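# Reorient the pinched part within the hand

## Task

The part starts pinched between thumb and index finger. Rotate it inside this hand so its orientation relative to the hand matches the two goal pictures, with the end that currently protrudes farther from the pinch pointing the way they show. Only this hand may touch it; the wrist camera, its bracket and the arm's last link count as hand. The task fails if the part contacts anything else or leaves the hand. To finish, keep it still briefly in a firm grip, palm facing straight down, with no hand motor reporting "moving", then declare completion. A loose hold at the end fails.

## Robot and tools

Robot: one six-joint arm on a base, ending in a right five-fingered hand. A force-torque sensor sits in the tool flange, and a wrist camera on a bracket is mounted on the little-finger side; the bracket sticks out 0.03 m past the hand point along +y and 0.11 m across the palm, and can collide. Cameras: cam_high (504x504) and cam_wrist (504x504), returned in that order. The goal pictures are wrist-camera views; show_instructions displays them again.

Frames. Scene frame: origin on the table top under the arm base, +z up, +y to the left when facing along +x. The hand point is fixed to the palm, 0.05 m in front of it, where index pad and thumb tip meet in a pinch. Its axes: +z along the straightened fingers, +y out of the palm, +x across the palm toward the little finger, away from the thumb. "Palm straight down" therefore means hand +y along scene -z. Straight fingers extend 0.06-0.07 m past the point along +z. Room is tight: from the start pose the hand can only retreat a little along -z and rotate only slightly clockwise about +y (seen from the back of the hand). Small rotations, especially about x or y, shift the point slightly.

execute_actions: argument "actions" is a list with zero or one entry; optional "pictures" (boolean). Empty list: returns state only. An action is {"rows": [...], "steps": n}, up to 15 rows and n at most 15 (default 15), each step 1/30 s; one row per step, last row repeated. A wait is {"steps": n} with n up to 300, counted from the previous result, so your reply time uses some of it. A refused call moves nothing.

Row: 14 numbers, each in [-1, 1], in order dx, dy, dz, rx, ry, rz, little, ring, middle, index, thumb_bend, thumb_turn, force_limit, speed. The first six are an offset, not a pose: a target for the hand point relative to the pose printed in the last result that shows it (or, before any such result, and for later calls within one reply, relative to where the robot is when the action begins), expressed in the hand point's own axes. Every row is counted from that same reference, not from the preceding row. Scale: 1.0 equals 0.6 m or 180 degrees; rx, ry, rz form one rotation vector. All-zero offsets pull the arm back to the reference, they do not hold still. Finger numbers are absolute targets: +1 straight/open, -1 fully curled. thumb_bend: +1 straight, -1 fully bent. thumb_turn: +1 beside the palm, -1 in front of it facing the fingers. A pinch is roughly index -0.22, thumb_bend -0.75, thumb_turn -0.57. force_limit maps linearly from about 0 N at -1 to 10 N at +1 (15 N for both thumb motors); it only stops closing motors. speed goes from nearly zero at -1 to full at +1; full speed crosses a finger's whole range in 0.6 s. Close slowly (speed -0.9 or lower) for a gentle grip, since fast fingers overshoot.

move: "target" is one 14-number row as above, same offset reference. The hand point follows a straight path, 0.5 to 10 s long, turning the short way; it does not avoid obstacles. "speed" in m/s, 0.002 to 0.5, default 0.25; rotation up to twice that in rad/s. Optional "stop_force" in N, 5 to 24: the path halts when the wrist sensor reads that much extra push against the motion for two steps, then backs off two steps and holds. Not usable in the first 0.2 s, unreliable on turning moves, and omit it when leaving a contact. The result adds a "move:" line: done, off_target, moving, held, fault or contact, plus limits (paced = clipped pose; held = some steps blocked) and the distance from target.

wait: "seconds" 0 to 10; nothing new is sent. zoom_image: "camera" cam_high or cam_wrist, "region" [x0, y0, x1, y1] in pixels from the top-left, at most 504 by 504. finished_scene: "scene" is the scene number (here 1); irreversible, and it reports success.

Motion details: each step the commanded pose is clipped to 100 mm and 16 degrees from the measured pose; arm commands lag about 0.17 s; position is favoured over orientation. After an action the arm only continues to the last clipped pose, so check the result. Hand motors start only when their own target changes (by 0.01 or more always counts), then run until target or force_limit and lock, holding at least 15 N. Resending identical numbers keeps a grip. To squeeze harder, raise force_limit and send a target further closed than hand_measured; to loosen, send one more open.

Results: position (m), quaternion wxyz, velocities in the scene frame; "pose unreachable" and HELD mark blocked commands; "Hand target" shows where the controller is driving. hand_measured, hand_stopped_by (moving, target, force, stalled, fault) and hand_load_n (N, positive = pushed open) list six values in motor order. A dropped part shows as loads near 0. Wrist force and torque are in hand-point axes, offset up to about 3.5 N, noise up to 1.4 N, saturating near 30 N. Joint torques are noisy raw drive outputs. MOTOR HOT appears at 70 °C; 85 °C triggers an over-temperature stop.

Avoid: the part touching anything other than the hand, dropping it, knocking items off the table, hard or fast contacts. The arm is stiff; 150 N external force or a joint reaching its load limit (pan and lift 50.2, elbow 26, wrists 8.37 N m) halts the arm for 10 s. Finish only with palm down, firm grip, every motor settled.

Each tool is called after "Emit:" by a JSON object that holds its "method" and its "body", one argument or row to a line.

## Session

Emit:
{"method": "show_instructions", "body": {

}}

Emit:
{"method": "execute_actions", "body": {
  "actions": []
}}

Reference images for this scene: goal picture from the wrist camera place, goal picture looking into the palm, FIVE-FINGER HAND page 1.

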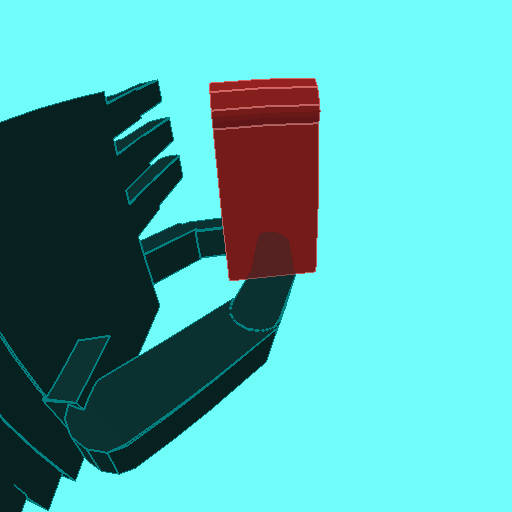

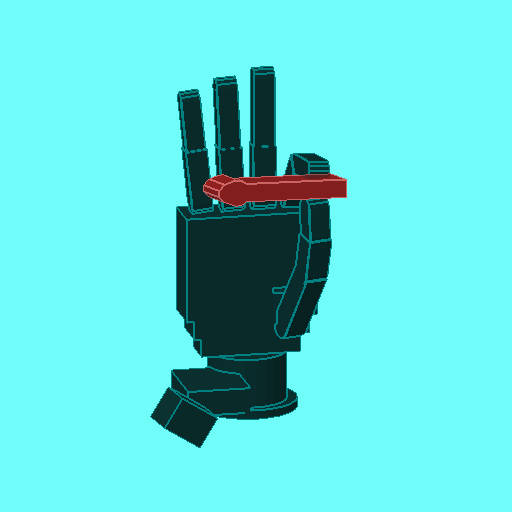

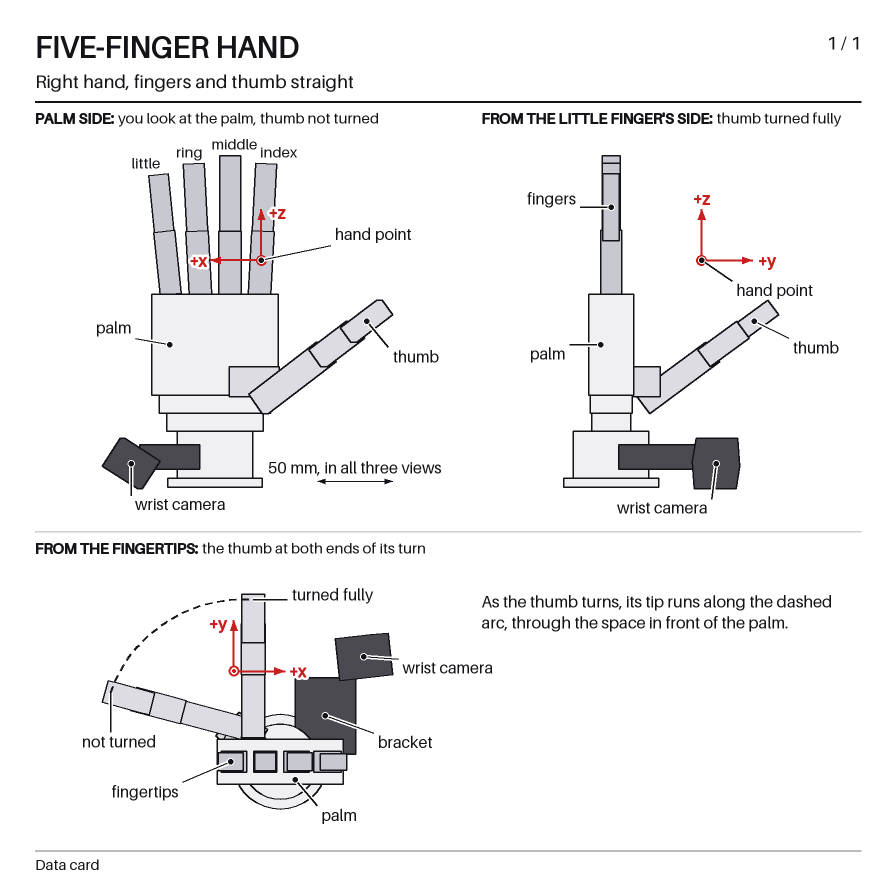

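Scene clock: 0.00 s of 6000.00 s.
end_effector_position=(+0.4558, -0.0217, +0.3141) hand_measured=(+1.000, +1.000, +1.000, -0.050, -0.750, -0.570) hand_load_n=(+0.0, +0.0, +0.0, +7.5, +0.5, -0.5) hand_stopped_by=(target, target, target, target, target, target) hand_force_limit=0.00 hand_speed=-0.80 end_effector_quat_wxyz=(+0.424, -0.406, +0.553, -0.591) end_effector_velocity=(-0.000, -0.000, -0.000) end_effector_angular_velocity=(+0.000, +0.001, -0.000)
Joint positions: [-0.47  -1.445  2.247 -3.996 -1.37  -0.011]
Joint velocities: [-0. -0.  0.  0. -0. -0.]
Joint torques (N m, as the arm reports them, + toward a larger angle): no reading
Motor temperatures (°C, as the motors report them): [30 28 31 43 35 38]
Wrist force (N, on the end effector, along its own x y z axes, offset not removed): no reading
Wrist torque (N m, same axes, about the end effector's origin, offset not removed): no reading
Hand target: +0.456, -0.022, +0.314; +0.424, -0.406, +0.553, -0.591

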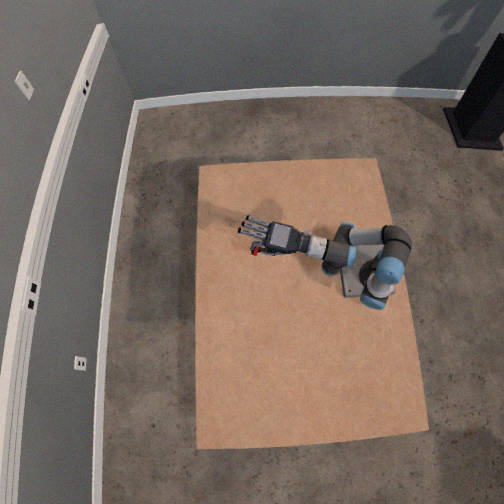

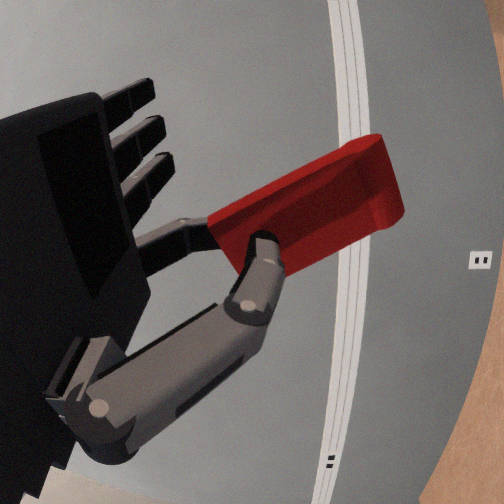

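Emit:
{"method": "move", "body": {
  "target": [-0.0435, -0.1602, 0, 0, 0, 0.5278, 1, 1, 1, -0.044, -0.75, -0.57, -0.6, -0.97],
  "speed": 0.35
}}

Scene clock: 17.50 s of 6000.00 s.
end_effector_position=(+0.4588, +0.0058, +0.4097) hand_measured=(+1.000, +1.000, +1.000, -0.042, -0.750, -0.570) hand_load_n=(+0.0, +0.0, +0.0, +5.0, +0.0, -0.5) hand_stopped_by=(target, target, target, force, target, target) hand_force_limit=-0.60 hand_speed=-0.97 end_effector_quat_wxyz=(+0.722, +0.133, +0.673, -0.087) end_effector_velocity=(+0.000, +0.000, +0.000) end_effector_angular_velocity=(+0.009, -0.003, -0.001)
Joint positions: [-0.472 -1.445  2.248 -3.996 -1.367  1.647]
Joint velocities: [ 0.006  0.003 -0.002 -0.001 -0.007  0.008]
Joint torques (N m, as the arm reports them, + toward a larger angle): [ 3.52 -6.01 -7.97 -2.05 -0.6   0.9 ]
Motor temperatures (°C, as the motors report them): [30 28 31 43 35 38]
Wrist force (N, on the end effector, along its own x y z axes, offset not removed): [-1.6 -1.6 -0.1]
Wrist torque (N m, same axes, about the end effector's origin, offset not removed): [-0.30 0.34 -0.16]
Hand target: +0.459, +0.006, +0.410; +0.722, +0.134, +0.673, -0.086
Off the commanded pose: 0.000 m, 0 deg.
After step 90, 11.60 s passed at rest.
move: done

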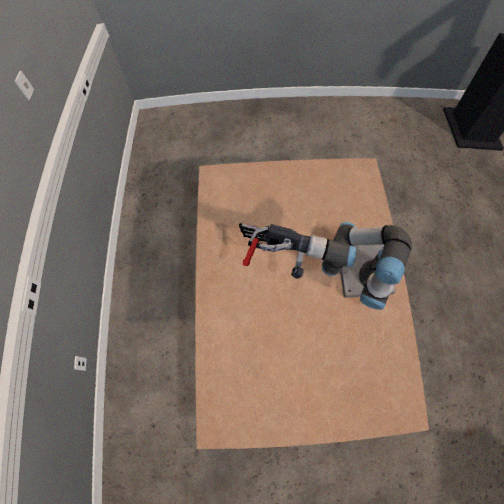

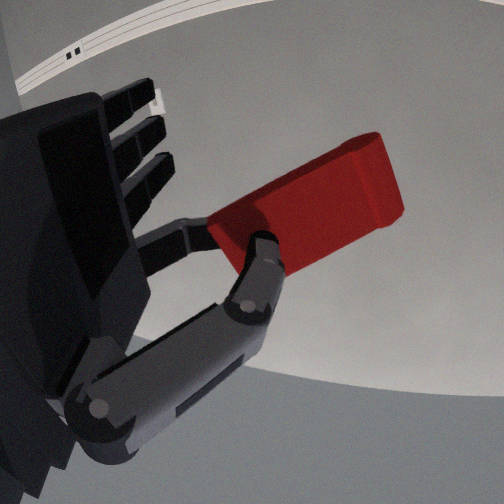

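Emit:
{"method": "execute_actions", "body": {
  "actions": [
    {"rows": [[0,0,0,0,0,0,1,1,1,-0.039,-0.75,-0.57,-0.6,-0.98],[0,0,0,0,0,0,1,1,1,-0.039,-0.75,-0.57,-0.6,-0.98],[0,0,0,0,0,0,1,1,1,-0.039,-0.75,-0.57,-0.6,-0.98],[0,0,0,0,0,0,1,1,1,-0.039,-0.75,-0.57,-0.6,-0.98],[0,0,0,0,0,0,1,1,1,-0.039,-0.75,-0.57,-0.6,-0.98],[0,0,0,0,0,0,1,1,1,-0.039,-0.75,-0.57,-0.6,-0.98],[0,0,0,0,0,0,1,1,1,-0.039,-0.75,-0.57,-0.6,-0.98],[0,0,0,0,0,0,1,1,1,-0.039,-0.75,-0.57,-0.6,-0.98],[0,0,0,0,0,0,1,1,1,-0.1,-0.75,-0.57,-0.6,-0.98]], "steps": 15}
  ]
}}

Scene clock: 20.90 s of 6000.00 s.
end_effector_position=(+0.4588, +0.0058, +0.4098) hand_measured=(+1.000, +1.000, +1.000, -0.038, -0.750, -0.570) hand_load_n=(+0.0, +0.0, +0.0, +2.5, +0.5, -0.5) hand_stopped_by=(target, target, target, force, target, target) hand_force_limit=-0.60 hand_speed=-0.98 end_effector_quat_wxyz=(+0.722, +0.133, +0.673, -0.087) end_effector_velocity=(+0.000, +0.000, -0.000) end_effector_angular_velocity=(+0.001, +0.001, +0.002)
Joint positions: [-0.472 -1.445  2.248 -3.996 -1.367  1.647]
Joint velocities: [0.    0.    0.    0.001 0.001 0.   ]
Joint torques (N m, as the arm reports them, + toward a larger angle): [ -3.01 -10.25  -4.06  -0.67   0.82  -0.78]
Motor temperatures (°C, as the motors report them): [30 28 31 43 35 38]
Wrist force (N, on the end effector, along its own x y z axes, offset not removed): [-2.6 -1.1 -1.1]
Wrist torque (N m, same axes, about the end effector's origin, offset not removed): [-0.01 0.31 -0.21]
Hand target: +0.459, +0.006, +0.410; +0.722, +0.133, +0.673, -0.087
Off the commanded pose: 0.000 m, 0 deg.
Steps of this call (steps 1 to 87: nothing new was sent; steps 88 to 102: all 15 steps of this action). Readings (end_effector_position | what the end effector reports):
88: (+0.4588, +0.0058, +0.4098) | hand_measured=(+1.000, +1.000, +1.000, -0.042, -0.750, -0.570) hand_load_n=(+0.0, +0.0, +0.0, +5.0, +0.0, -0.5) hand_stopped_by=(target, target, target, moving, target, target) hand_force_limit=-0.60 hand_speed=-0.98
89: (+0.4588, +0.0058, +0.4098) | hand_measured=(+1.000, +1.000, +1.000, -0.042, -0.750, -0.570) hand_load_n=(+0.0, +0.0, +0.0, +5.0, +0.0, -0.5) hand_stopped_by=(target, target, target, moving, target, target) hand_force_limit=-0.60 hand_speed=-0.98
91: (+0.4588, +0.0058, +0.4098) | hand_measured=(+1.000, +1.000, +1.000, -0.042, -0.750, -0.570) hand_load_n=(+0.0, +0.0, +0.0, +4.5, +0.0, -0.5) hand_stopped_by=(target, target, target, moving, target, target) hand_force_limit=-0.60 hand_speed=-0.98
95: (+0.4588, +0.0058, +0.4098) | hand_measured=(+1.000, +1.000, +1.000, -0.038, -0.750, -0.570) hand_load_n=(+0.0, +0.0, +0.0, +3.0, +0.0, -0.5) hand_stopped_by=(target, target, target, force, target, target) hand_force_limit=-0.60 hand_speed=-0.98
102: the state above

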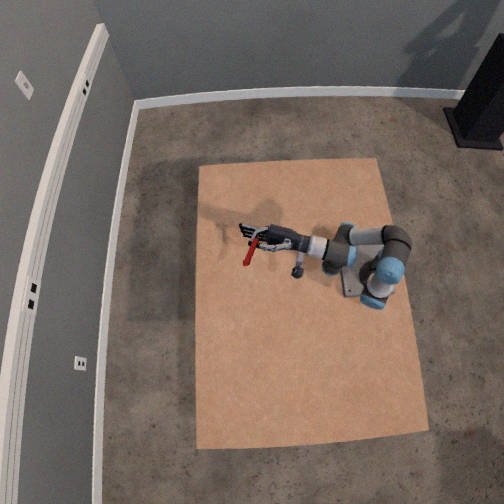

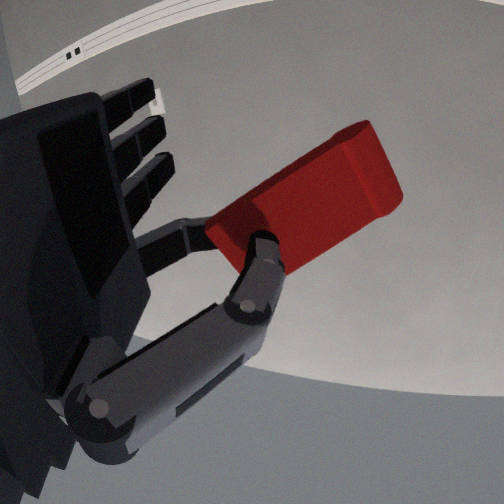

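Emit:
{"method": "execute_actions", "body": {
  "actions": [
    {"rows": [[0,0,0,0,0,0,1,1,1,-0.03,-0.75,-0.57,-0.8,-0.99],[0,0,0,0,0,0,1,1,1,-0.03,-0.75,-0.57,-0.8,-0.99],[0,0,0,0,0,0,1,1,1,-0.03,-0.75,-0.57,-0.8,-0.99],[0,0,0,0,0,0,1,1,1,-0.03,-0.75,-0.57,-0.8,-0.99],[0,0,0,0,0,0,1,1,1,-0.1,-0.75,-0.57,-0.8,-0.99]], "steps": 15}
  ]
}}

Scene clock: 24.80 s of 6000.00 s.
end_effector_position=(+0.4588, +0.0058, +0.4097) hand_measured=(+1.000, +1.000, +1.000, -0.036, -0.750, -0.570) hand_load_n=(+0.0, +0.0, +0.0, +2.0, +0.5, -0.5) hand_stopped_by=(target, target, target, force, target, target) hand_force_limit=-0.80 hand_speed=-0.99 end_effector_quat_wxyz=(+0.722, +0.133, +0.673, -0.087) end_effector_velocity=(-0.000, -0.000, +0.000) end_effector_angular_velocity=(-0.001, -0.000, -0.001)
Joint positions: [-0.472 -1.445  2.248 -3.996 -1.367  1.647]
Joint velocities: [-0.001  0.    -0.    -0.001 -0.    -0.   ]
Joint torques (N m, as the arm reports them, + toward a larger angle): [-1.61 -9.19 -4.87 -0.89  0.66 -0.68]
Motor temperatures (°C, as the motors report them): [30 28 31 43 35 38]
Wrist force (N, on the end effector, along its own x y z axes, offset not removed): [-2.0 -0.8 0.0]
Wrist torque (N m, same axes, about the end effector's origin, offset not removed): [-0.04 0.24 -0.12]
Hand target: +0.459, +0.006, +0.410; +0.722, +0.133, +0.673, -0.087
Off the commanded pose: 0.000 m, 0 deg.
Steps of this call (steps 1 to 90: nothing new was sent; then 0.40 s passed at rest; steps 91 to 105: all 15 steps of this action). Readings (end_effector_position | what the end effector reports):
91: (+0.4588, +0.0058, +0.4097) | hand_measured=(+1.000, +1.000, +1.000, -0.038, -0.750, -0.570) hand_load_n=(+0.0, +0.0, +0.0, +2.5, +0.5, -0.5) hand_stopped_by=(target, target, target, moving, target, target) hand_force_limit=-0.80 hand_speed=-0.99
92: (+0.4588, +0.0058, +0.4097) | hand_measured=(+1.000, +1.000, +1.000, -0.038, -0.750, -0.570) hand_load_n=(+0.0, +0.0, +0.0, +2.5, +0.5, -0.5) hand_stopped_by=(target, target, target, moving, target, target) hand_force_limit=-0.80 hand_speed=-0.99
94: (+0.4588, +0.0058, +0.4097) | hand_measured=(+1.000, +1.000, +1.000, -0.036, -0.750, -0.570) hand_load_n=(+0.0, +0.0, +0.0, +2.5, +0.5, -0.5) hand_stopped_by=(target, target, target, moving, target, target) hand_force_limit=-0.80 hand_speed=-0.99
98: (+0.4588, +0.0058, +0.4097) | hand_measured=(+1.000, +1.000, +1.000, -0.036, -0.750, -0.570) hand_load_n=(+0.0, +0.0, +0.0, +2.0, +0.5, -0.5) hand_stopped_by=(target, target, target, force, target, target) hand_force_limit=-0.80 hand_speed=-0.99
105: the state above

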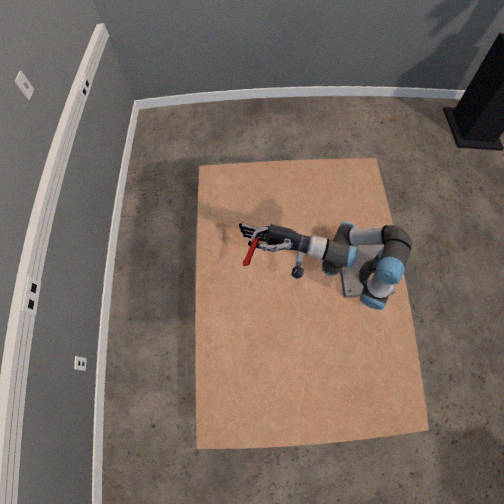

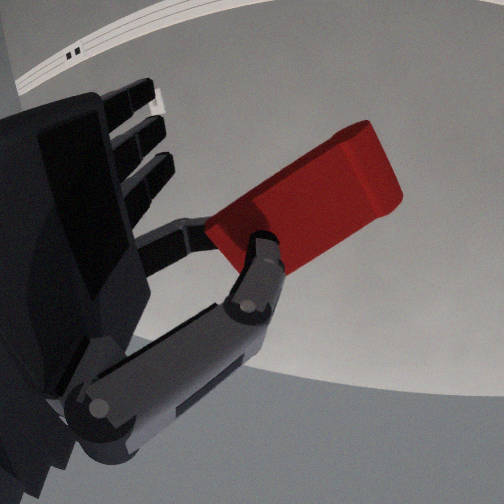

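Emit:
{"method": "execute_actions", "body": {
  "actions": [
    {"rows": [[0,0,0,0,0,0,1,1,1,-0.03,-0.75,-0.57,-0.8,-0.99],[0,0,0,0,0,0,1,1,1,-0.03,-0.75,-0.57,-0.8,-0.99],[0,0,0,0,0,0,1,1,1,-0.03,-0.75,-0.57,-0.8,-0.99],[0,0,0,0,0,0,1,1,1,-0.03,-0.75,-0.57,-0.8,-0.99],[0,0,0,0,0,0,1,1,1,-0.1,-0.75,-0.57,-0.8,-0.99]], "steps": 15}
  ]
}}

Scene clock: 27.40 s of 6000.00 s.
end_effector_position=(+0.4588, +0.0058, +0.4098) hand_measured=(+1.000, +1.000, +1.000, -0.034, -0.750, -0.570) hand_load_n=(+0.0, +0.0, +0.0, +2.0, +0.5, -0.5) hand_stopped_by=(target, target, target, force, target, target) hand_force_limit=-0.80 hand_speed=-0.99 end_effector_quat_wxyz=(+0.722, +0.133, +0.673, -0.087) end_effector_velocity=(+0.000, -0.000, +0.000) end_effector_angular_velocity=(-0.001, -0.000, -0.001)
Joint positions: [-0.472 -1.445  2.248 -3.996 -1.367  1.647]
Joint velocities: [-0.001  0.    -0.    -0.001 -0.001 -0.   ]
Joint torques (N m, as the arm reports them, + toward a larger angle): [ 2.78 -6.7  -6.99 -1.82  0.28 -0.4 ]
Motor temperatures (°C, as the motors report them): [30 28 31 43 35 38]
Wrist force (N, on the end effector, along its own x y z axes, offset not removed): [-1.9 0.5 0.6]
Wrist torque (N m, same axes, about the end effector's origin, offset not removed): [0.11 0.30 -0.14]
Hand target: +0.459, +0.006, +0.410; +0.722, +0.133, +0.673, -0.087
Off the commanded pose: 0.000 m, 0 deg.
Steps of this call (steps 1 to 63: nothing new was sent; steps 64 to 78: all 15 steps of this action). Readings (end_effector_position | what the end effector reports):
64: (+0.4588, +0.0058, +0.4098) | hand_measured=(+1.000, +1.000, +1.000, -0.036, -0.750, -0.570) hand_load_n=(+0.0, +0.0, +0.0, +2.0, +0.5, -0.5) hand_stopped_by=(target, target, target, moving, target, target) hand_force_limit=-0.80 hand_speed=-0.99
65: (+0.4588, +0.0058, +0.4098) | hand_measured=(+1.000, +1.000, +1.000, -0.036, -0.750, -0.570) hand_load_n=(+0.0, +0.0, +0.0, +2.0, +0.5, -0.5) hand_stopped_by=(target, target, target, moving, target, target) hand_force_limit=-0.80 hand_speed=-0.99
67: (+0.4588, +0.0058, +0.4098) | hand_measured=(+1.000, +1.000, +1.000, -0.036, -0.750, -0.570) hand_load_n=(+0.0, +0.0, +0.0, +2.0, +0.5, -0.5) hand_stopped_by=(target, target, target, moving, target, target) hand_force_limit=-0.80 hand_speed=-0.99
71: (+0.4588, +0.0058, +0.4098) | hand_measured=(+1.000, +1.000, +1.000, -0.034, -0.750, -0.570) hand_load_n=(+0.0, +0.0, +0.0, +2.0, +0.5, -0.5) hand_stopped_by=(target, target, target, force, target, target) hand_force_limit=-0.80 hand_speed=-0.99
78: the state above

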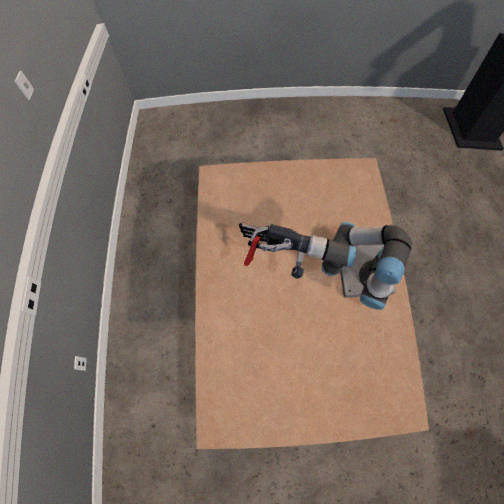

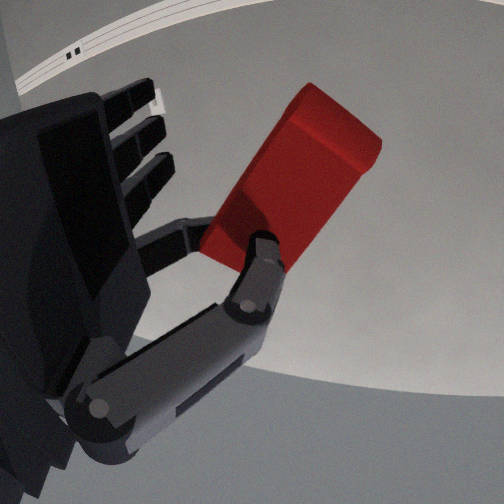

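Emit:
{"method": "execute_actions", "body": {
  "actions": []
}}

Emit:
{"method": "zoom_image", "body": {
  "camera": "cam_wrist",
  "region": [170, 60, 410, 300]
}}

Scene clock: 29.17 s of 6000.00 s.
end_effector_position=(+0.4588, +0.0058, +0.4098) hand_measured=(+1.000, +1.000, +1.000, -0.034, -0.750, -0.570) hand_load_n=(+0.0, +0.0, +0.0, +2.0, +0.5, -0.5) hand_stopped_by=(target, target, target, force, target, target) hand_force_limit=-0.80 hand_speed=-0.99 end_effector_quat_wxyz=(+0.722, +0.133, +0.673, -0.087) end_effector_velocity=(+0.000, -0.000, -0.000) end_effector_angular_velocity=(-0.000, +0.001, -0.001)
Joint positions: [-0.472 -1.445  2.248 -3.996 -1.367  1.647]
Joint velocities: [-0.001 -0.     0.     0.001 -0.    -0.001]
Joint torques (N m, as the arm reports them, + toward a larger angle): [ 2.78 -6.38 -4.12 -1.74  0.31 -0.41]
Motor temperatures (°C, as the motors report them): [30 28 31 43 35 38]
Wrist force (N, on the end effector, along its own x y z axes, offset not removed): [-0.8 -0.7 -0.6]
Wrist torque (N m, same axes, about the end effector's origin, offset not removed): [-0.08 0.16 -0.08]
Hand target: +0.459, +0.006, +0.410; +0.722, +0.133, +0.673, -0.087
Off the commanded pose: 0.000 m, 0 deg.
Steps of this call (steps 1 to 53: nothing new was sent). Readings (end_effector_position | what the end effector reports):
1: (+0.4588, +0.0058, +0.4098) | hand_measured=(+1.000, +1.000, +1.000, -0.034, -0.750, -0.570) hand_load_n=(+0.0, +0.0, +0.0, +2.0, +0.5, -0.5) hand_stopped_by=(target, target, target, force, target, target) hand_force_limit=-0.80 hand_speed=-0.99
2: (+0.4588, +0.0058, +0.4098) | hand_measured=(+1.000, +1.000, +1.000, -0.034, -0.750, -0.570) hand_load_n=(+0.0, +0.0, +0.0, +2.0, +0.5, -0.5) hand_stopped_by=(target, target, target, force, target, target) hand_force_limit=-0.80 hand_speed=-0.99
4: (+0.4588, +0.0058, +0.4098) | hand_measured=(+1.000, +1.000, +1.000, -0.034, -0.750, -0.570) hand_load_n=(+0.0, +0.0, +0.0, +2.0, +0.5, -0.5) hand_stopped_by=(target, target, target, force, target, target) hand_force_limit=-0.80 hand_speed=-0.99
8: (+0.4588, +0.0058, +0.4098) | hand_measured=(+1.000, +1.000, +1.000, -0.034, -0.750, -0.570) hand_load_n=(+0.0, +0.0, +0.0, +2.0, +0.5, -0.5) hand_stopped_by=(target, target, target, force, target, target) hand_force_limit=-0.80 hand_speed=-0.99
53: the state above

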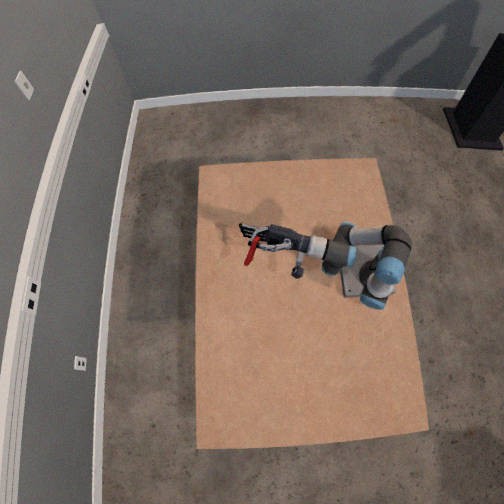

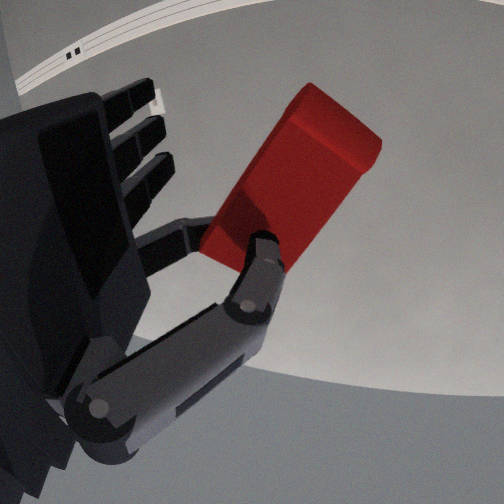

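Region (170, 60, 410, 300) of cam_wrist's 504x504 image, scaled by 2.100, with more detail than that image has.

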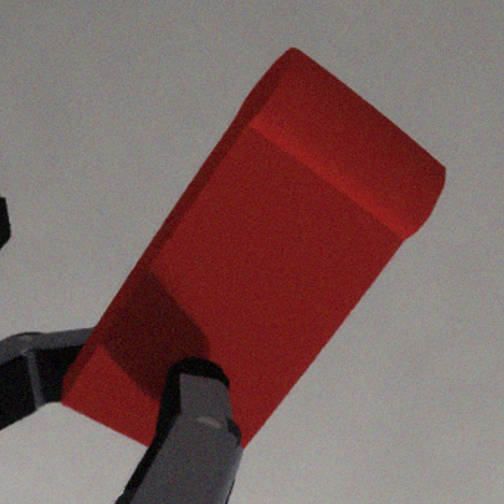

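Emit:
{"method": "move", "body": {
  "target": [-0.0297, -0.0223, 0, 0, 0, 0.1056, 1, 1, 1, -0.1, -0.75, -0.57, -0.8, -0.99],
  "speed": 0.08
}}

Emit:
{"method": "execute_actions", "body": {
  "actions": [
    {"rows": [[-0.0152,0.0068,0,0,0,0,1,1,1,-0.1,-0.75,-0.57,-0.8,-0.99]], "steps": 15}
  ]
}}

Emit:
{"method": "zoom_image", "body": {
  "camera": "cam_wrist",
  "region": [170, 60, 410, 300]
}}

Scene clock: 42.83 s of 6000.00 s.
end_effector_position=(+0.4534, -0.0079, +0.4264) hand_measured=(+1.000, +1.000, +1.000, -0.034, -0.750, -0.570) hand_load_n=(+0.0, +0.0, +0.0, +2.0, +0.5, -0.5) hand_stopped_by=(target, target, target, force, target, target) hand_force_limit=-0.80 hand_speed=-0.99 end_effector_quat_wxyz=(+0.727, +0.242, +0.642, +0.034) end_effector_velocity=(-0.000, -0.001, +0.001) end_effector_angular_velocity=(+0.009, -0.004, +0.000)
Joint positions: [-0.473 -1.445  2.249 -3.996 -1.367  1.978]
Joint velocities: [ 0.001  0.    -0.001 -0.    -0.001  0.01 ]
Joint torques (N m, as the arm reports them, + toward a larger angle): [ 2.67 -9.97 -7.93 -0.61 -0.65  0.88]
Motor temperatures (°C, as the motors report them): [30 28 31 43 35 38]
Wrist force (N, on the end effector, along its own x y z axes, offset not removed): [-0.5 -1.9 0.5]
Wrist torque (N m, same axes, about the end effector's origin, offset not removed): [-0.22 -0.01 -0.13]
Hand target: +0.453, -0.008, +0.426; +0.727, +0.243, +0.642, +0.034
Off the commanded pose: 0.000 m, 0 deg.
After step 90, 8.27 s passed at rest.
move: done

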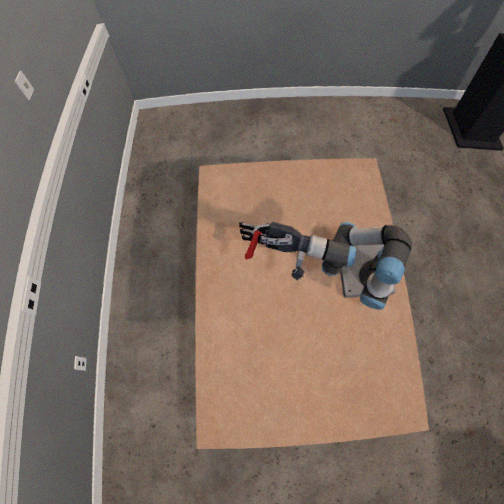

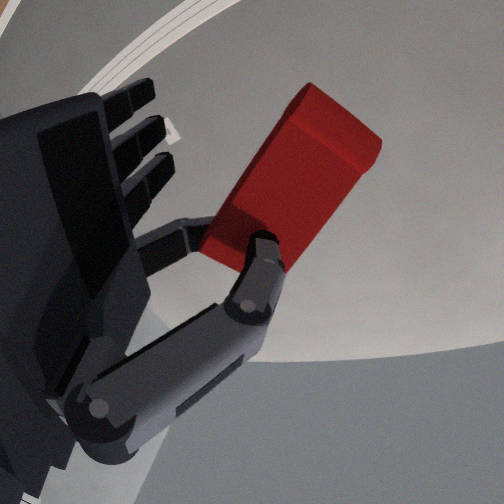

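Scene clock: 43.33 s of 6000.00 s.
end_effector_position=(+0.4529, -0.0076, +0.4364) hand_measured=(+1.000, +1.000, +1.000, -0.034, -0.750, -0.570) hand_load_n=(+0.0, +0.0, +0.0, +2.0, +0.5, -0.5) hand_stopped_by=(target, target, target, force, target, target) hand_force_limit=-0.80 hand_speed=-0.99 end_effector_quat_wxyz=(+0.727, +0.242, +0.642, +0.034) end_effector_velocity=(+0.000, +0.001, +0.000) end_effector_angular_velocity=(+0.001, +0.002, +0.001)
Joint positions: [-0.472 -1.483  2.228 -3.938 -1.368  1.978]
Joint velocities: [ 0.002 -0.004 -0.001  0.007 -0.001 -0.   ]
Joint torques (N m, as the arm reports them, + toward a larger angle): [ 3.65 -9.75 -8.24 -0.63 -0.59 -0.75]
Motor temperatures (°C, as the motors report them): [30 28 31 43 35 38]
Wrist force (N, on the end effector, along its own x y z axes, offset not removed): [-2.6 0.2 0.3]
Wrist torque (N m, same axes, about the end effector's origin, offset not removed): [0.01 0.41 -0.17]
Hand target: +0.453, -0.008, +0.436; +0.727, +0.242, +0.642, +0.034
Off the commanded pose: 0.000 m, 0 deg.
Steps of this call (steps 1 to 15: all 15 steps of this action). Readings (end_effector_position | what the end effector reports):
1: (+0.4534, -0.0079, +0.4267) | hand_measured=(+1.000, +1.000, +1.000, -0.034, -0.750, -0.570) hand_load_n=(+0.0, +0.0, +0.0, +2.0, +0.5, -0.5) hand_stopped_by=(target, target, target, force, target, target) hand_force_limit=-0.80 hand_speed=-0.99
2: (+0.4533, -0.0079, +0.4285) | hand_measured=(+1.000, +1.000, +1.000, -0.034, -0.750, -0.570) hand_load_n=(+0.0, +0.0, +0.0, +2.0, +0.5, -0.5) hand_stopped_by=(target, target, target, force, target, target) hand_force_limit=-0.80 hand_speed=-0.99
4: (+0.4529, -0.0077, +0.4325) | hand_measured=(+1.000, +1.000, +1.000, -0.034, -0.750, -0.570) hand_load_n=(+0.0, +0.0, +0.0, +2.0, +0.5, -0.5) hand_stopped_by=(target, target, target, force, target, target) hand_force_limit=-0.80 hand_speed=-0.99
8: (+0.4528, -0.0076, +0.4356) | hand_measured=(+1.000, +1.000, +1.000, -0.034, -0.750, -0.570) hand_load_n=(+0.0, +0.0, +0.0, +2.0, +0.5, -0.5) hand_stopped_by=(target, target, target, force, target, target) hand_force_limit=-0.80 hand_speed=-0.99
15: the state above

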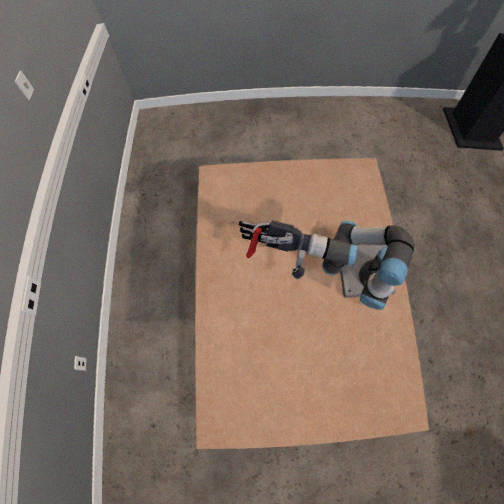

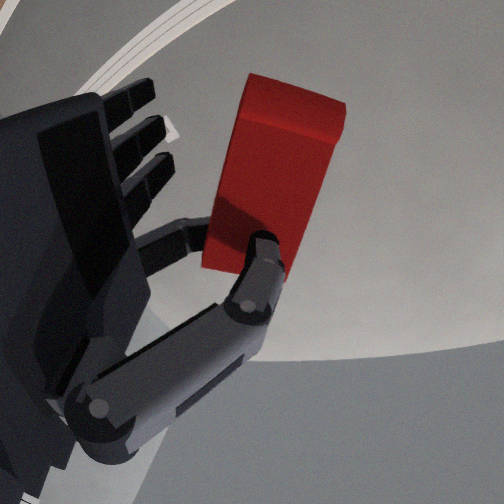

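Region (170, 60, 410, 300) of cam_wrist's 504x504 image, scaled by 2.100, with more detail than that image has.

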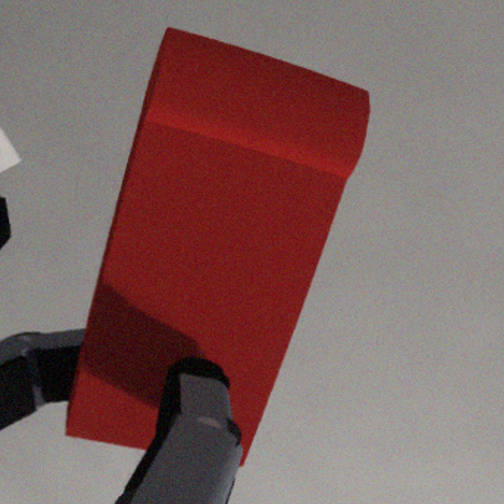

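Emit:
{"method": "move", "body": {
  "target": [-0.0270, -0.0195, 0, 0, 0, 0.0944, 1, 1, 1, -0.1, -0.75, -0.57, -0.8, -0.99],
  "speed": 0.08
}}

Emit:
{"method": "execute_actions", "body": {
  "actions": [
    {"rows": [[-0.0126,0.0109,0,0,0,0,1,1,1,-0.1,-0.75,-0.57,-0.8,-0.99]], "steps": 15}
  ]
}}

Emit:
{"method": "zoom_image", "body": {
  "camera": "cam_wrist",
  "region": [150, 60, 390, 300]
}}

Scene clock: 56.27 s of 6000.00 s.
end_effector_position=(+0.4470, -0.0237, +0.4466) hand_measured=(+1.000, +1.000, +1.000, -0.034, -0.750, -0.570) hand_load_n=(+0.0, +0.0, +0.0, +2.0, +0.5, -0.5) hand_stopped_by=(target, target, target, force, target, target) hand_force_limit=-0.80 hand_speed=-0.99 end_effector_quat_wxyz=(+0.714, +0.334, +0.599, +0.140) end_effector_velocity=(+0.000, -0.000, -0.000) end_effector_angular_velocity=(+0.009, -0.002, +0.002)
Joint positions: [-0.472 -1.483  2.228 -3.938 -1.367  2.274]
Joint velocities: [ 0.     0.    -0.     0.001  0.001  0.009]
Joint torques (N m, as the arm reports them, + toward a larger angle): [ 3.29 -9.99 -8.39 -0.71 -0.58  0.83]
Motor temperatures (°C, as the motors report them): [30 28 31 43 35 38]
Wrist force (N, on the end effector, along its own x y z axes, offset not removed): [-3.2 -2.4 -0.1]
Wrist torque (N m, same axes, about the end effector's origin, offset not removed): [-0.33 0.57 -0.26]
Hand target: +0.447, -0.024, +0.447; +0.714, +0.334, +0.599, +0.141
Off the commanded pose: 0.000 m, 0 deg.
After step 90, 7.77 s passed at rest.
move: done

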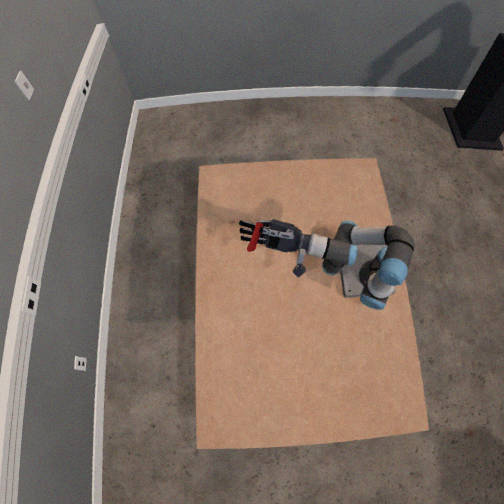

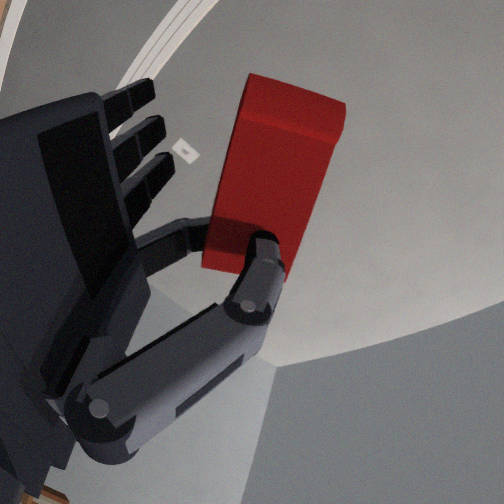

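Scene clock: 56.77 s of 6000.00 s.
end_effector_position=(+0.4465, -0.0234, +0.4565) hand_measured=(+1.000, +1.000, +1.000, -0.034, -0.750, -0.570) hand_load_n=(+0.0, +0.0, +0.0, +2.0, +0.5, -0.5) hand_stopped_by=(target, target, target, force, target, target) hand_force_limit=-0.80 hand_speed=-0.99 end_effector_quat_wxyz=(+0.714, +0.334, +0.599, +0.140) end_effector_velocity=(+0.000, -0.000, +0.000) end_effector_angular_velocity=(+0.000, +0.003, -0.001)
Joint positions: [-0.472 -1.518  2.206 -3.88  -1.368  2.274]
Joint velocities: [-0.    -0.003 -0.002  0.007 -0.001 -0.001]
Joint torques (N m, as the arm reports them, + toward a larger angle): [ 3.66 -9.11 -8.58 -0.7  -0.6  -0.78]
Motor temperatures (°C, as the motors report them): [30 28 31 43 35 38]
Wrist force (N, on the end effector, along its own x y z axes, offset not removed): [-1.8 -0.8 0.4]
Wrist torque (N m, same axes, about the end effector's origin, offset not removed): [-0.16 0.38 -0.16]
Hand target: +0.446, -0.023, +0.457; +0.714, +0.334, +0.599, +0.140
Off the commanded pose: 0.000 m, 0 deg.
Steps of this call (steps 1 to 15: all 15 steps of this action). Readings (end_effector_position | what the end effector reports):
1: (+0.4470, -0.0237, +0.4468) | hand_measured=(+1.000, +1.000, +1.000, -0.034, -0.750, -0.570) hand_load_n=(+0.0, +0.0, +0.0, +2.0, +0.5, -0.5) hand_stopped_by=(target, target, target, force, target, target) hand_force_limit=-0.80 hand_speed=-0.99
2: (+0.4469, -0.0236, +0.4486) | hand_measured=(+1.000, +1.000, +1.000, -0.034, -0.750, -0.570) hand_load_n=(+0.0, +0.0, +0.0, +2.0, +0.5, -0.5) hand_stopped_by=(target, target, target, force, target, target) hand_force_limit=-0.80 hand_speed=-0.99
4: (+0.4465, -0.0235, +0.4526) | hand_measured=(+1.000, +1.000, +1.000, -0.034, -0.750, -0.570) hand_load_n=(+0.0, +0.0, +0.0, +2.0, +0.5, -0.5) hand_stopped_by=(target, target, target, force, target, target) hand_force_limit=-0.80 hand_speed=-0.99
8: (+0.4464, -0.0234, +0.4557) | hand_measured=(+1.000, +1.000, +1.000, -0.034, -0.750, -0.570) hand_load_n=(+0.0, +0.0, +0.0, +2.0, +0.5, -0.5) hand_stopped_by=(target, target, target, force, target, target) hand_force_limit=-0.80 hand_speed=-0.99
15: the state above

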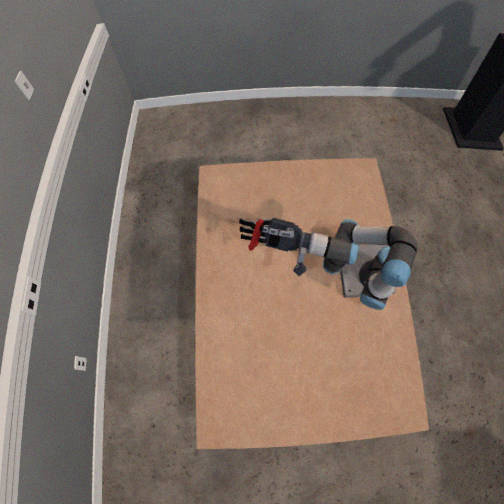

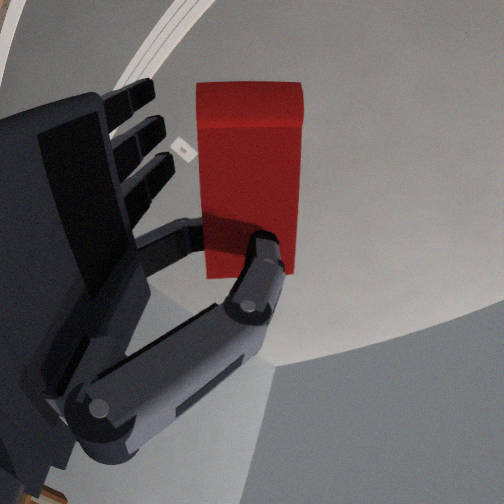

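Region (150, 60, 390, 300) of cam_wrist's 504x504 image, scaled by 2.100, with more detail than that image has.

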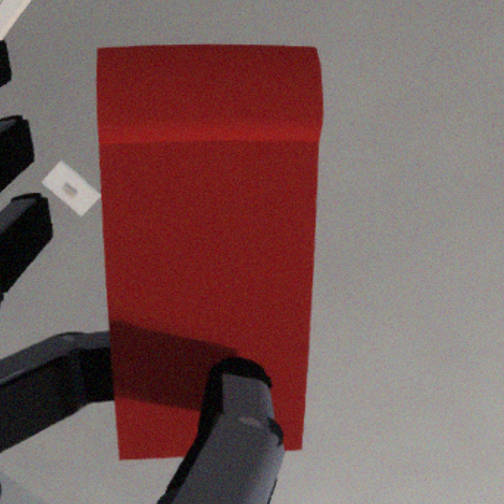

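Emit:
{"method": "execute_actions", "body": {
  "actions": []
}}

Scene clock: 66.07 s of 6000.00 s.
end_effector_position=(+0.4465, -0.0234, +0.4566) hand_measured=(+1.000, +1.000, +1.000, -0.034, -0.750, -0.570) hand_load_n=(+0.0, +0.0, +0.0, +2.0, +0.5, -0.5) hand_stopped_by=(target, target, target, force, target, target) hand_force_limit=-0.80 hand_speed=-0.99 end_effector_quat_wxyz=(+0.714, +0.334, +0.599, +0.140) end_effector_velocity=(-0.000, +0.000, -0.000) end_effector_angular_velocity=(-0.000, +0.000, -0.000)
Joint positions: [-0.472 -1.518  2.205 -3.88  -1.368  2.274]
Joint velocities: [ 0.001 -0.     0.001 -0.001 -0.001 -0.   ]
Joint torques (N m, as the arm reports them, + toward a larger angle): [ 3.17 -9.78 -8.61 -0.76 -0.58 -0.77]
Motor temperatures (°C, as the motors report them): [30 28 31 43 35 38]
Wrist force (N, on the end effector, along its own x y z axes, offset not removed): [-0.6 -1.0 1.3]
Wrist torque (N m, same axes, about the end effector's origin, offset not removed): [-0.25 0.10 -0.09]
Hand target: +0.446, -0.023, +0.457; +0.714, +0.334, +0.599, +0.140
Off the commanded pose: 0.000 m, 0 deg.
Steps of this call (steps 1 to 90: nothing new was sent; then 6.30 s passed at rest). Readings (end_effector_position | what the end effector reports):
1: (+0.4465, -0.0234, +0.4565) | hand_measured=(+1.000, +1.000, +1.000, -0.034, -0.750, -0.570) hand_load_n=(+0.0, +0.0, +0.0, +2.0, +0.5, -0.5) hand_stopped_by=(target, target, target, force, target, target) hand_force_limit=-0.80 hand_speed=-0.99
2: (+0.4465, -0.0234, +0.4565) | hand_measured=(+1.000, +1.000, +1.000, -0.034, -0.750, -0.570) hand_load_n=(+0.0, +0.0, +0.0, +2.0, +0.5, -0.5) hand_stopped_by=(target, target, target, force, target, target) hand_force_limit=-0.80 hand_speed=-0.99
4: (+0.4465, -0.0234, +0.4565) | hand_measured=(+1.000, +1.000, +1.000, -0.034, -0.750, -0.570) hand_load_n=(+0.0, +0.0, +0.0, +2.0, +0.5, -0.5) hand_stopped_by=(target, target, target, force, target, target) hand_force_limit=-0.80 hand_speed=-0.99
8: (+0.4465, -0.0234, +0.4565) | hand_measured=(+1.000, +1.000, +1.000, -0.034, -0.750, -0.570) hand_load_n=(+0.0, +0.0, +0.0, +2.0, +0.5, -0.5) hand_stopped_by=(target, target, target, force, target, target) hand_force_limit=-0.80 hand_speed=-0.99
90: the state above

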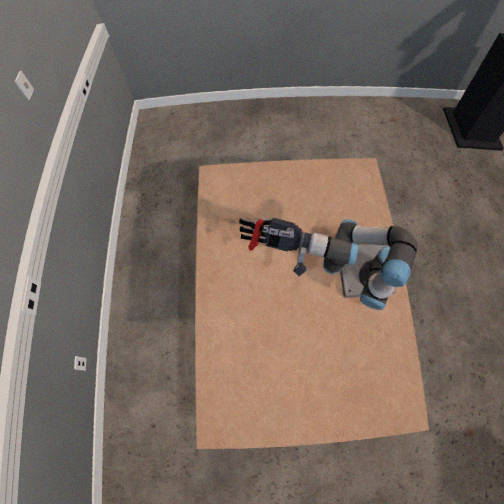

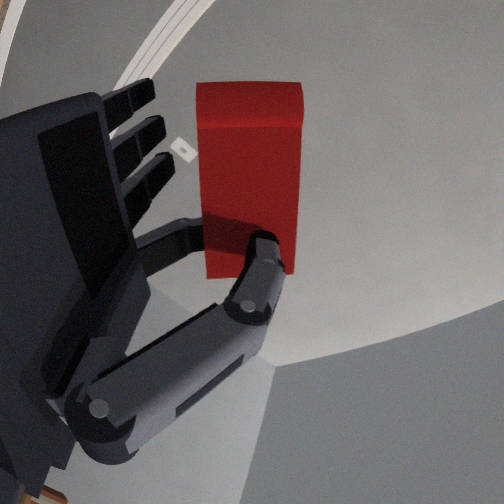

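Emit:
{"method": "show_instructions", "body": {

}}

Reference images for this scene: goal picture from the wrist camera place, goal picture looking into the palm, FIVE-FINGER HAND page 1.

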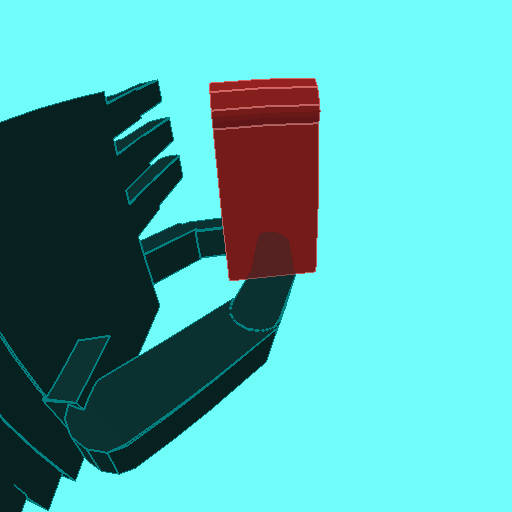

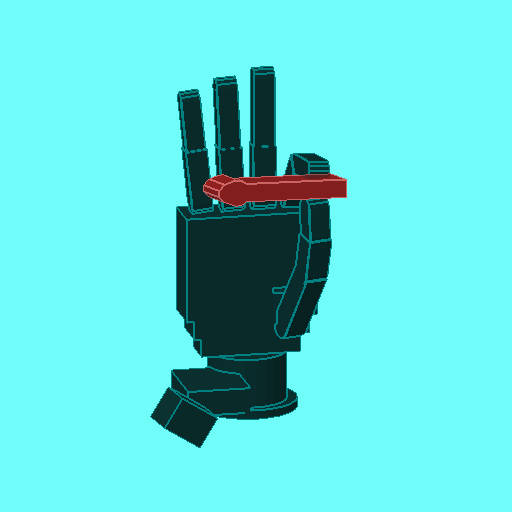

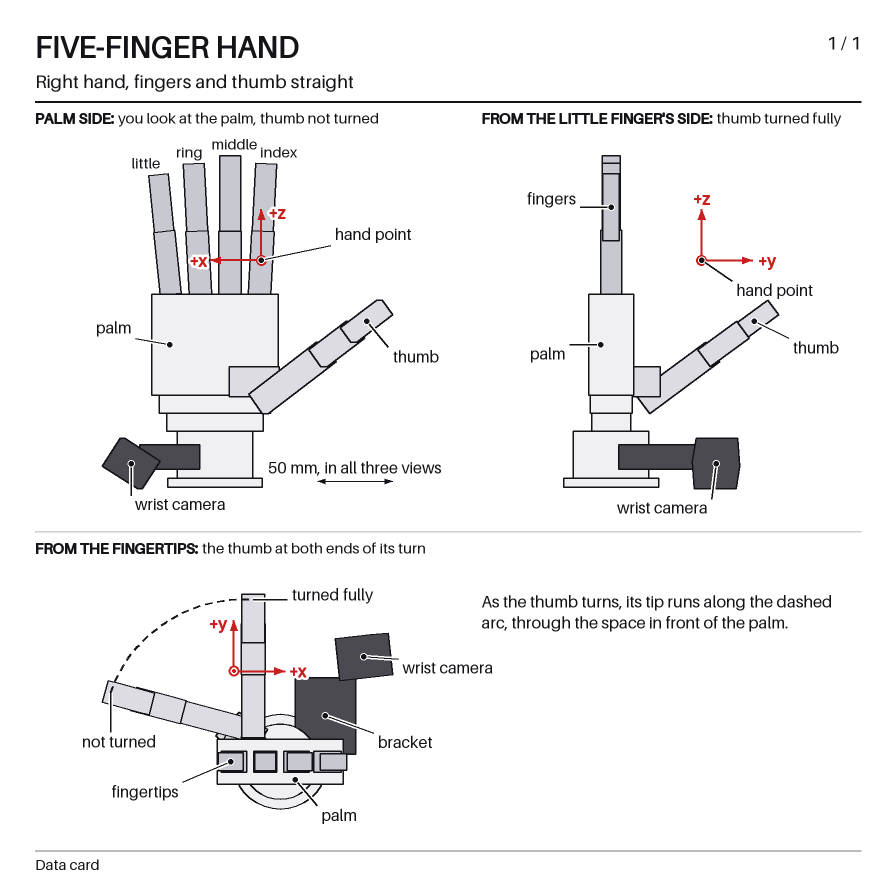

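Emit:
{"method": "execute_actions", "body": {
  "actions": [
    {"rows": [[0,0,0,0,0,0,1,1,1,-0.15,-0.75,-0.57,0.55,-0.95]], "steps": 15}
  ]
}}

Scene clock: 78.50 s of 6000.00 s.
end_effector_position=(+0.4465, -0.0234, +0.4566) hand_measured=(+1.000, +1.000, +1.000, -0.052, -0.750, -0.570) hand_load_n=(+0.0, +0.0, +0.0, +8.0, +1.0, -0.5) hand_stopped_by=(target, target, target, force, target, target) hand_force_limit=0.55 hand_speed=-0.95 end_effector_quat_wxyz=(+0.714, +0.334, +0.599, +0.140) end_effector_velocity=(+0.000, -0.001, -0.000) end_effector_angular_velocity=(+0.002, +0.001, -0.002)
Joint positions: [-0.472 -1.518  2.205 -3.88  -1.368  2.274]
Joint velocities: [-0.002  0.001  0.     0.001 -0.     0.001]
Joint torques (N m, as the arm reports them, + toward a larger angle): [ 3.41 -9.77 -8.76 -0.64 -0.6  -0.82]
Motor temperatures (°C, as the motors report them): [30 28 31 43 35 38]
Wrist force (N, on the end effector, along its own x y z axes, offset not removed): [-0.4 -0.7 0.5]
Wrist torque (N m, same axes, about the end effector's origin, offset not removed): [0.01 0.15 0.02]
Hand target: +0.446, -0.023, +0.457; +0.714, +0.334, +0.599, +0.140
Off the commanded pose: 0.000 m, 0 deg.
Steps of this call (steps 1 to 90: nothing new was sent; then 8.93 s passed at rest; steps 91 to 105: all 15 steps of this action). Readings (end_effector_position | what the end effector reports):
91: (+0.4465, -0.0234, +0.4566) | hand_measured=(+1.000, +1.000, +1.000, -0.034, -0.750, -0.570) hand_load_n=(+0.0, +0.0, +0.0, +2.0, +0.5, -0.5) hand_stopped_by=(target, target, target, moving, target, target) hand_force_limit=0.55 hand_speed=-0.95
92: (+0.4465, -0.0234, +0.4566) | hand_measured=(+1.000, +1.000, +1.000, -0.034, -0.750, -0.570) hand_load_n=(+0.0, +0.0, +0.0, +2.0, +0.5, -0.5) hand_stopped_by=(target, target, target, moving, target, target) hand_force_limit=0.55 hand_speed=-0.95
94: (+0.4465, -0.0234, +0.4566) | hand_measured=(+1.000, +1.000, +1.000, -0.038, -0.750, -0.570) hand_load_n=(+0.0, +0.0, +0.0, +2.5, +0.5, -0.5) hand_stopped_by=(target, target, target, moving, target, target) hand_force_limit=0.55 hand_speed=-0.95
98: (+0.4465, -0.0234, +0.4566) | hand_measured=(+1.000, +1.000, +1.000, -0.048, -0.750, -0.570) hand_load_n=(+0.0, +0.0, +0.0, +6.5, +0.5, -0.5) hand_stopped_by=(target, target, target, moving, target, target) hand_force_limit=0.55 hand_speed=-0.95
105: the state above

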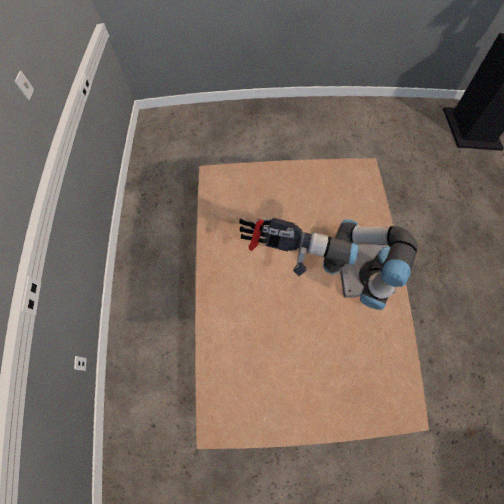

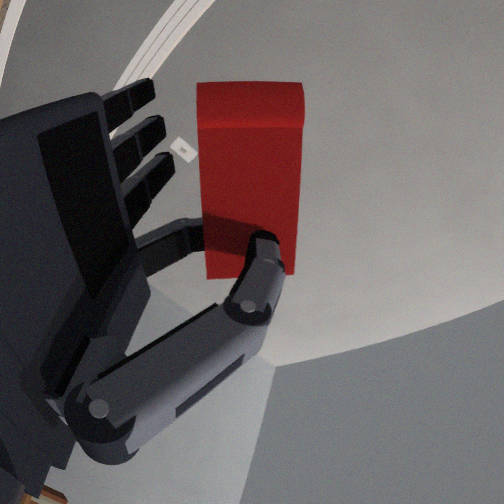

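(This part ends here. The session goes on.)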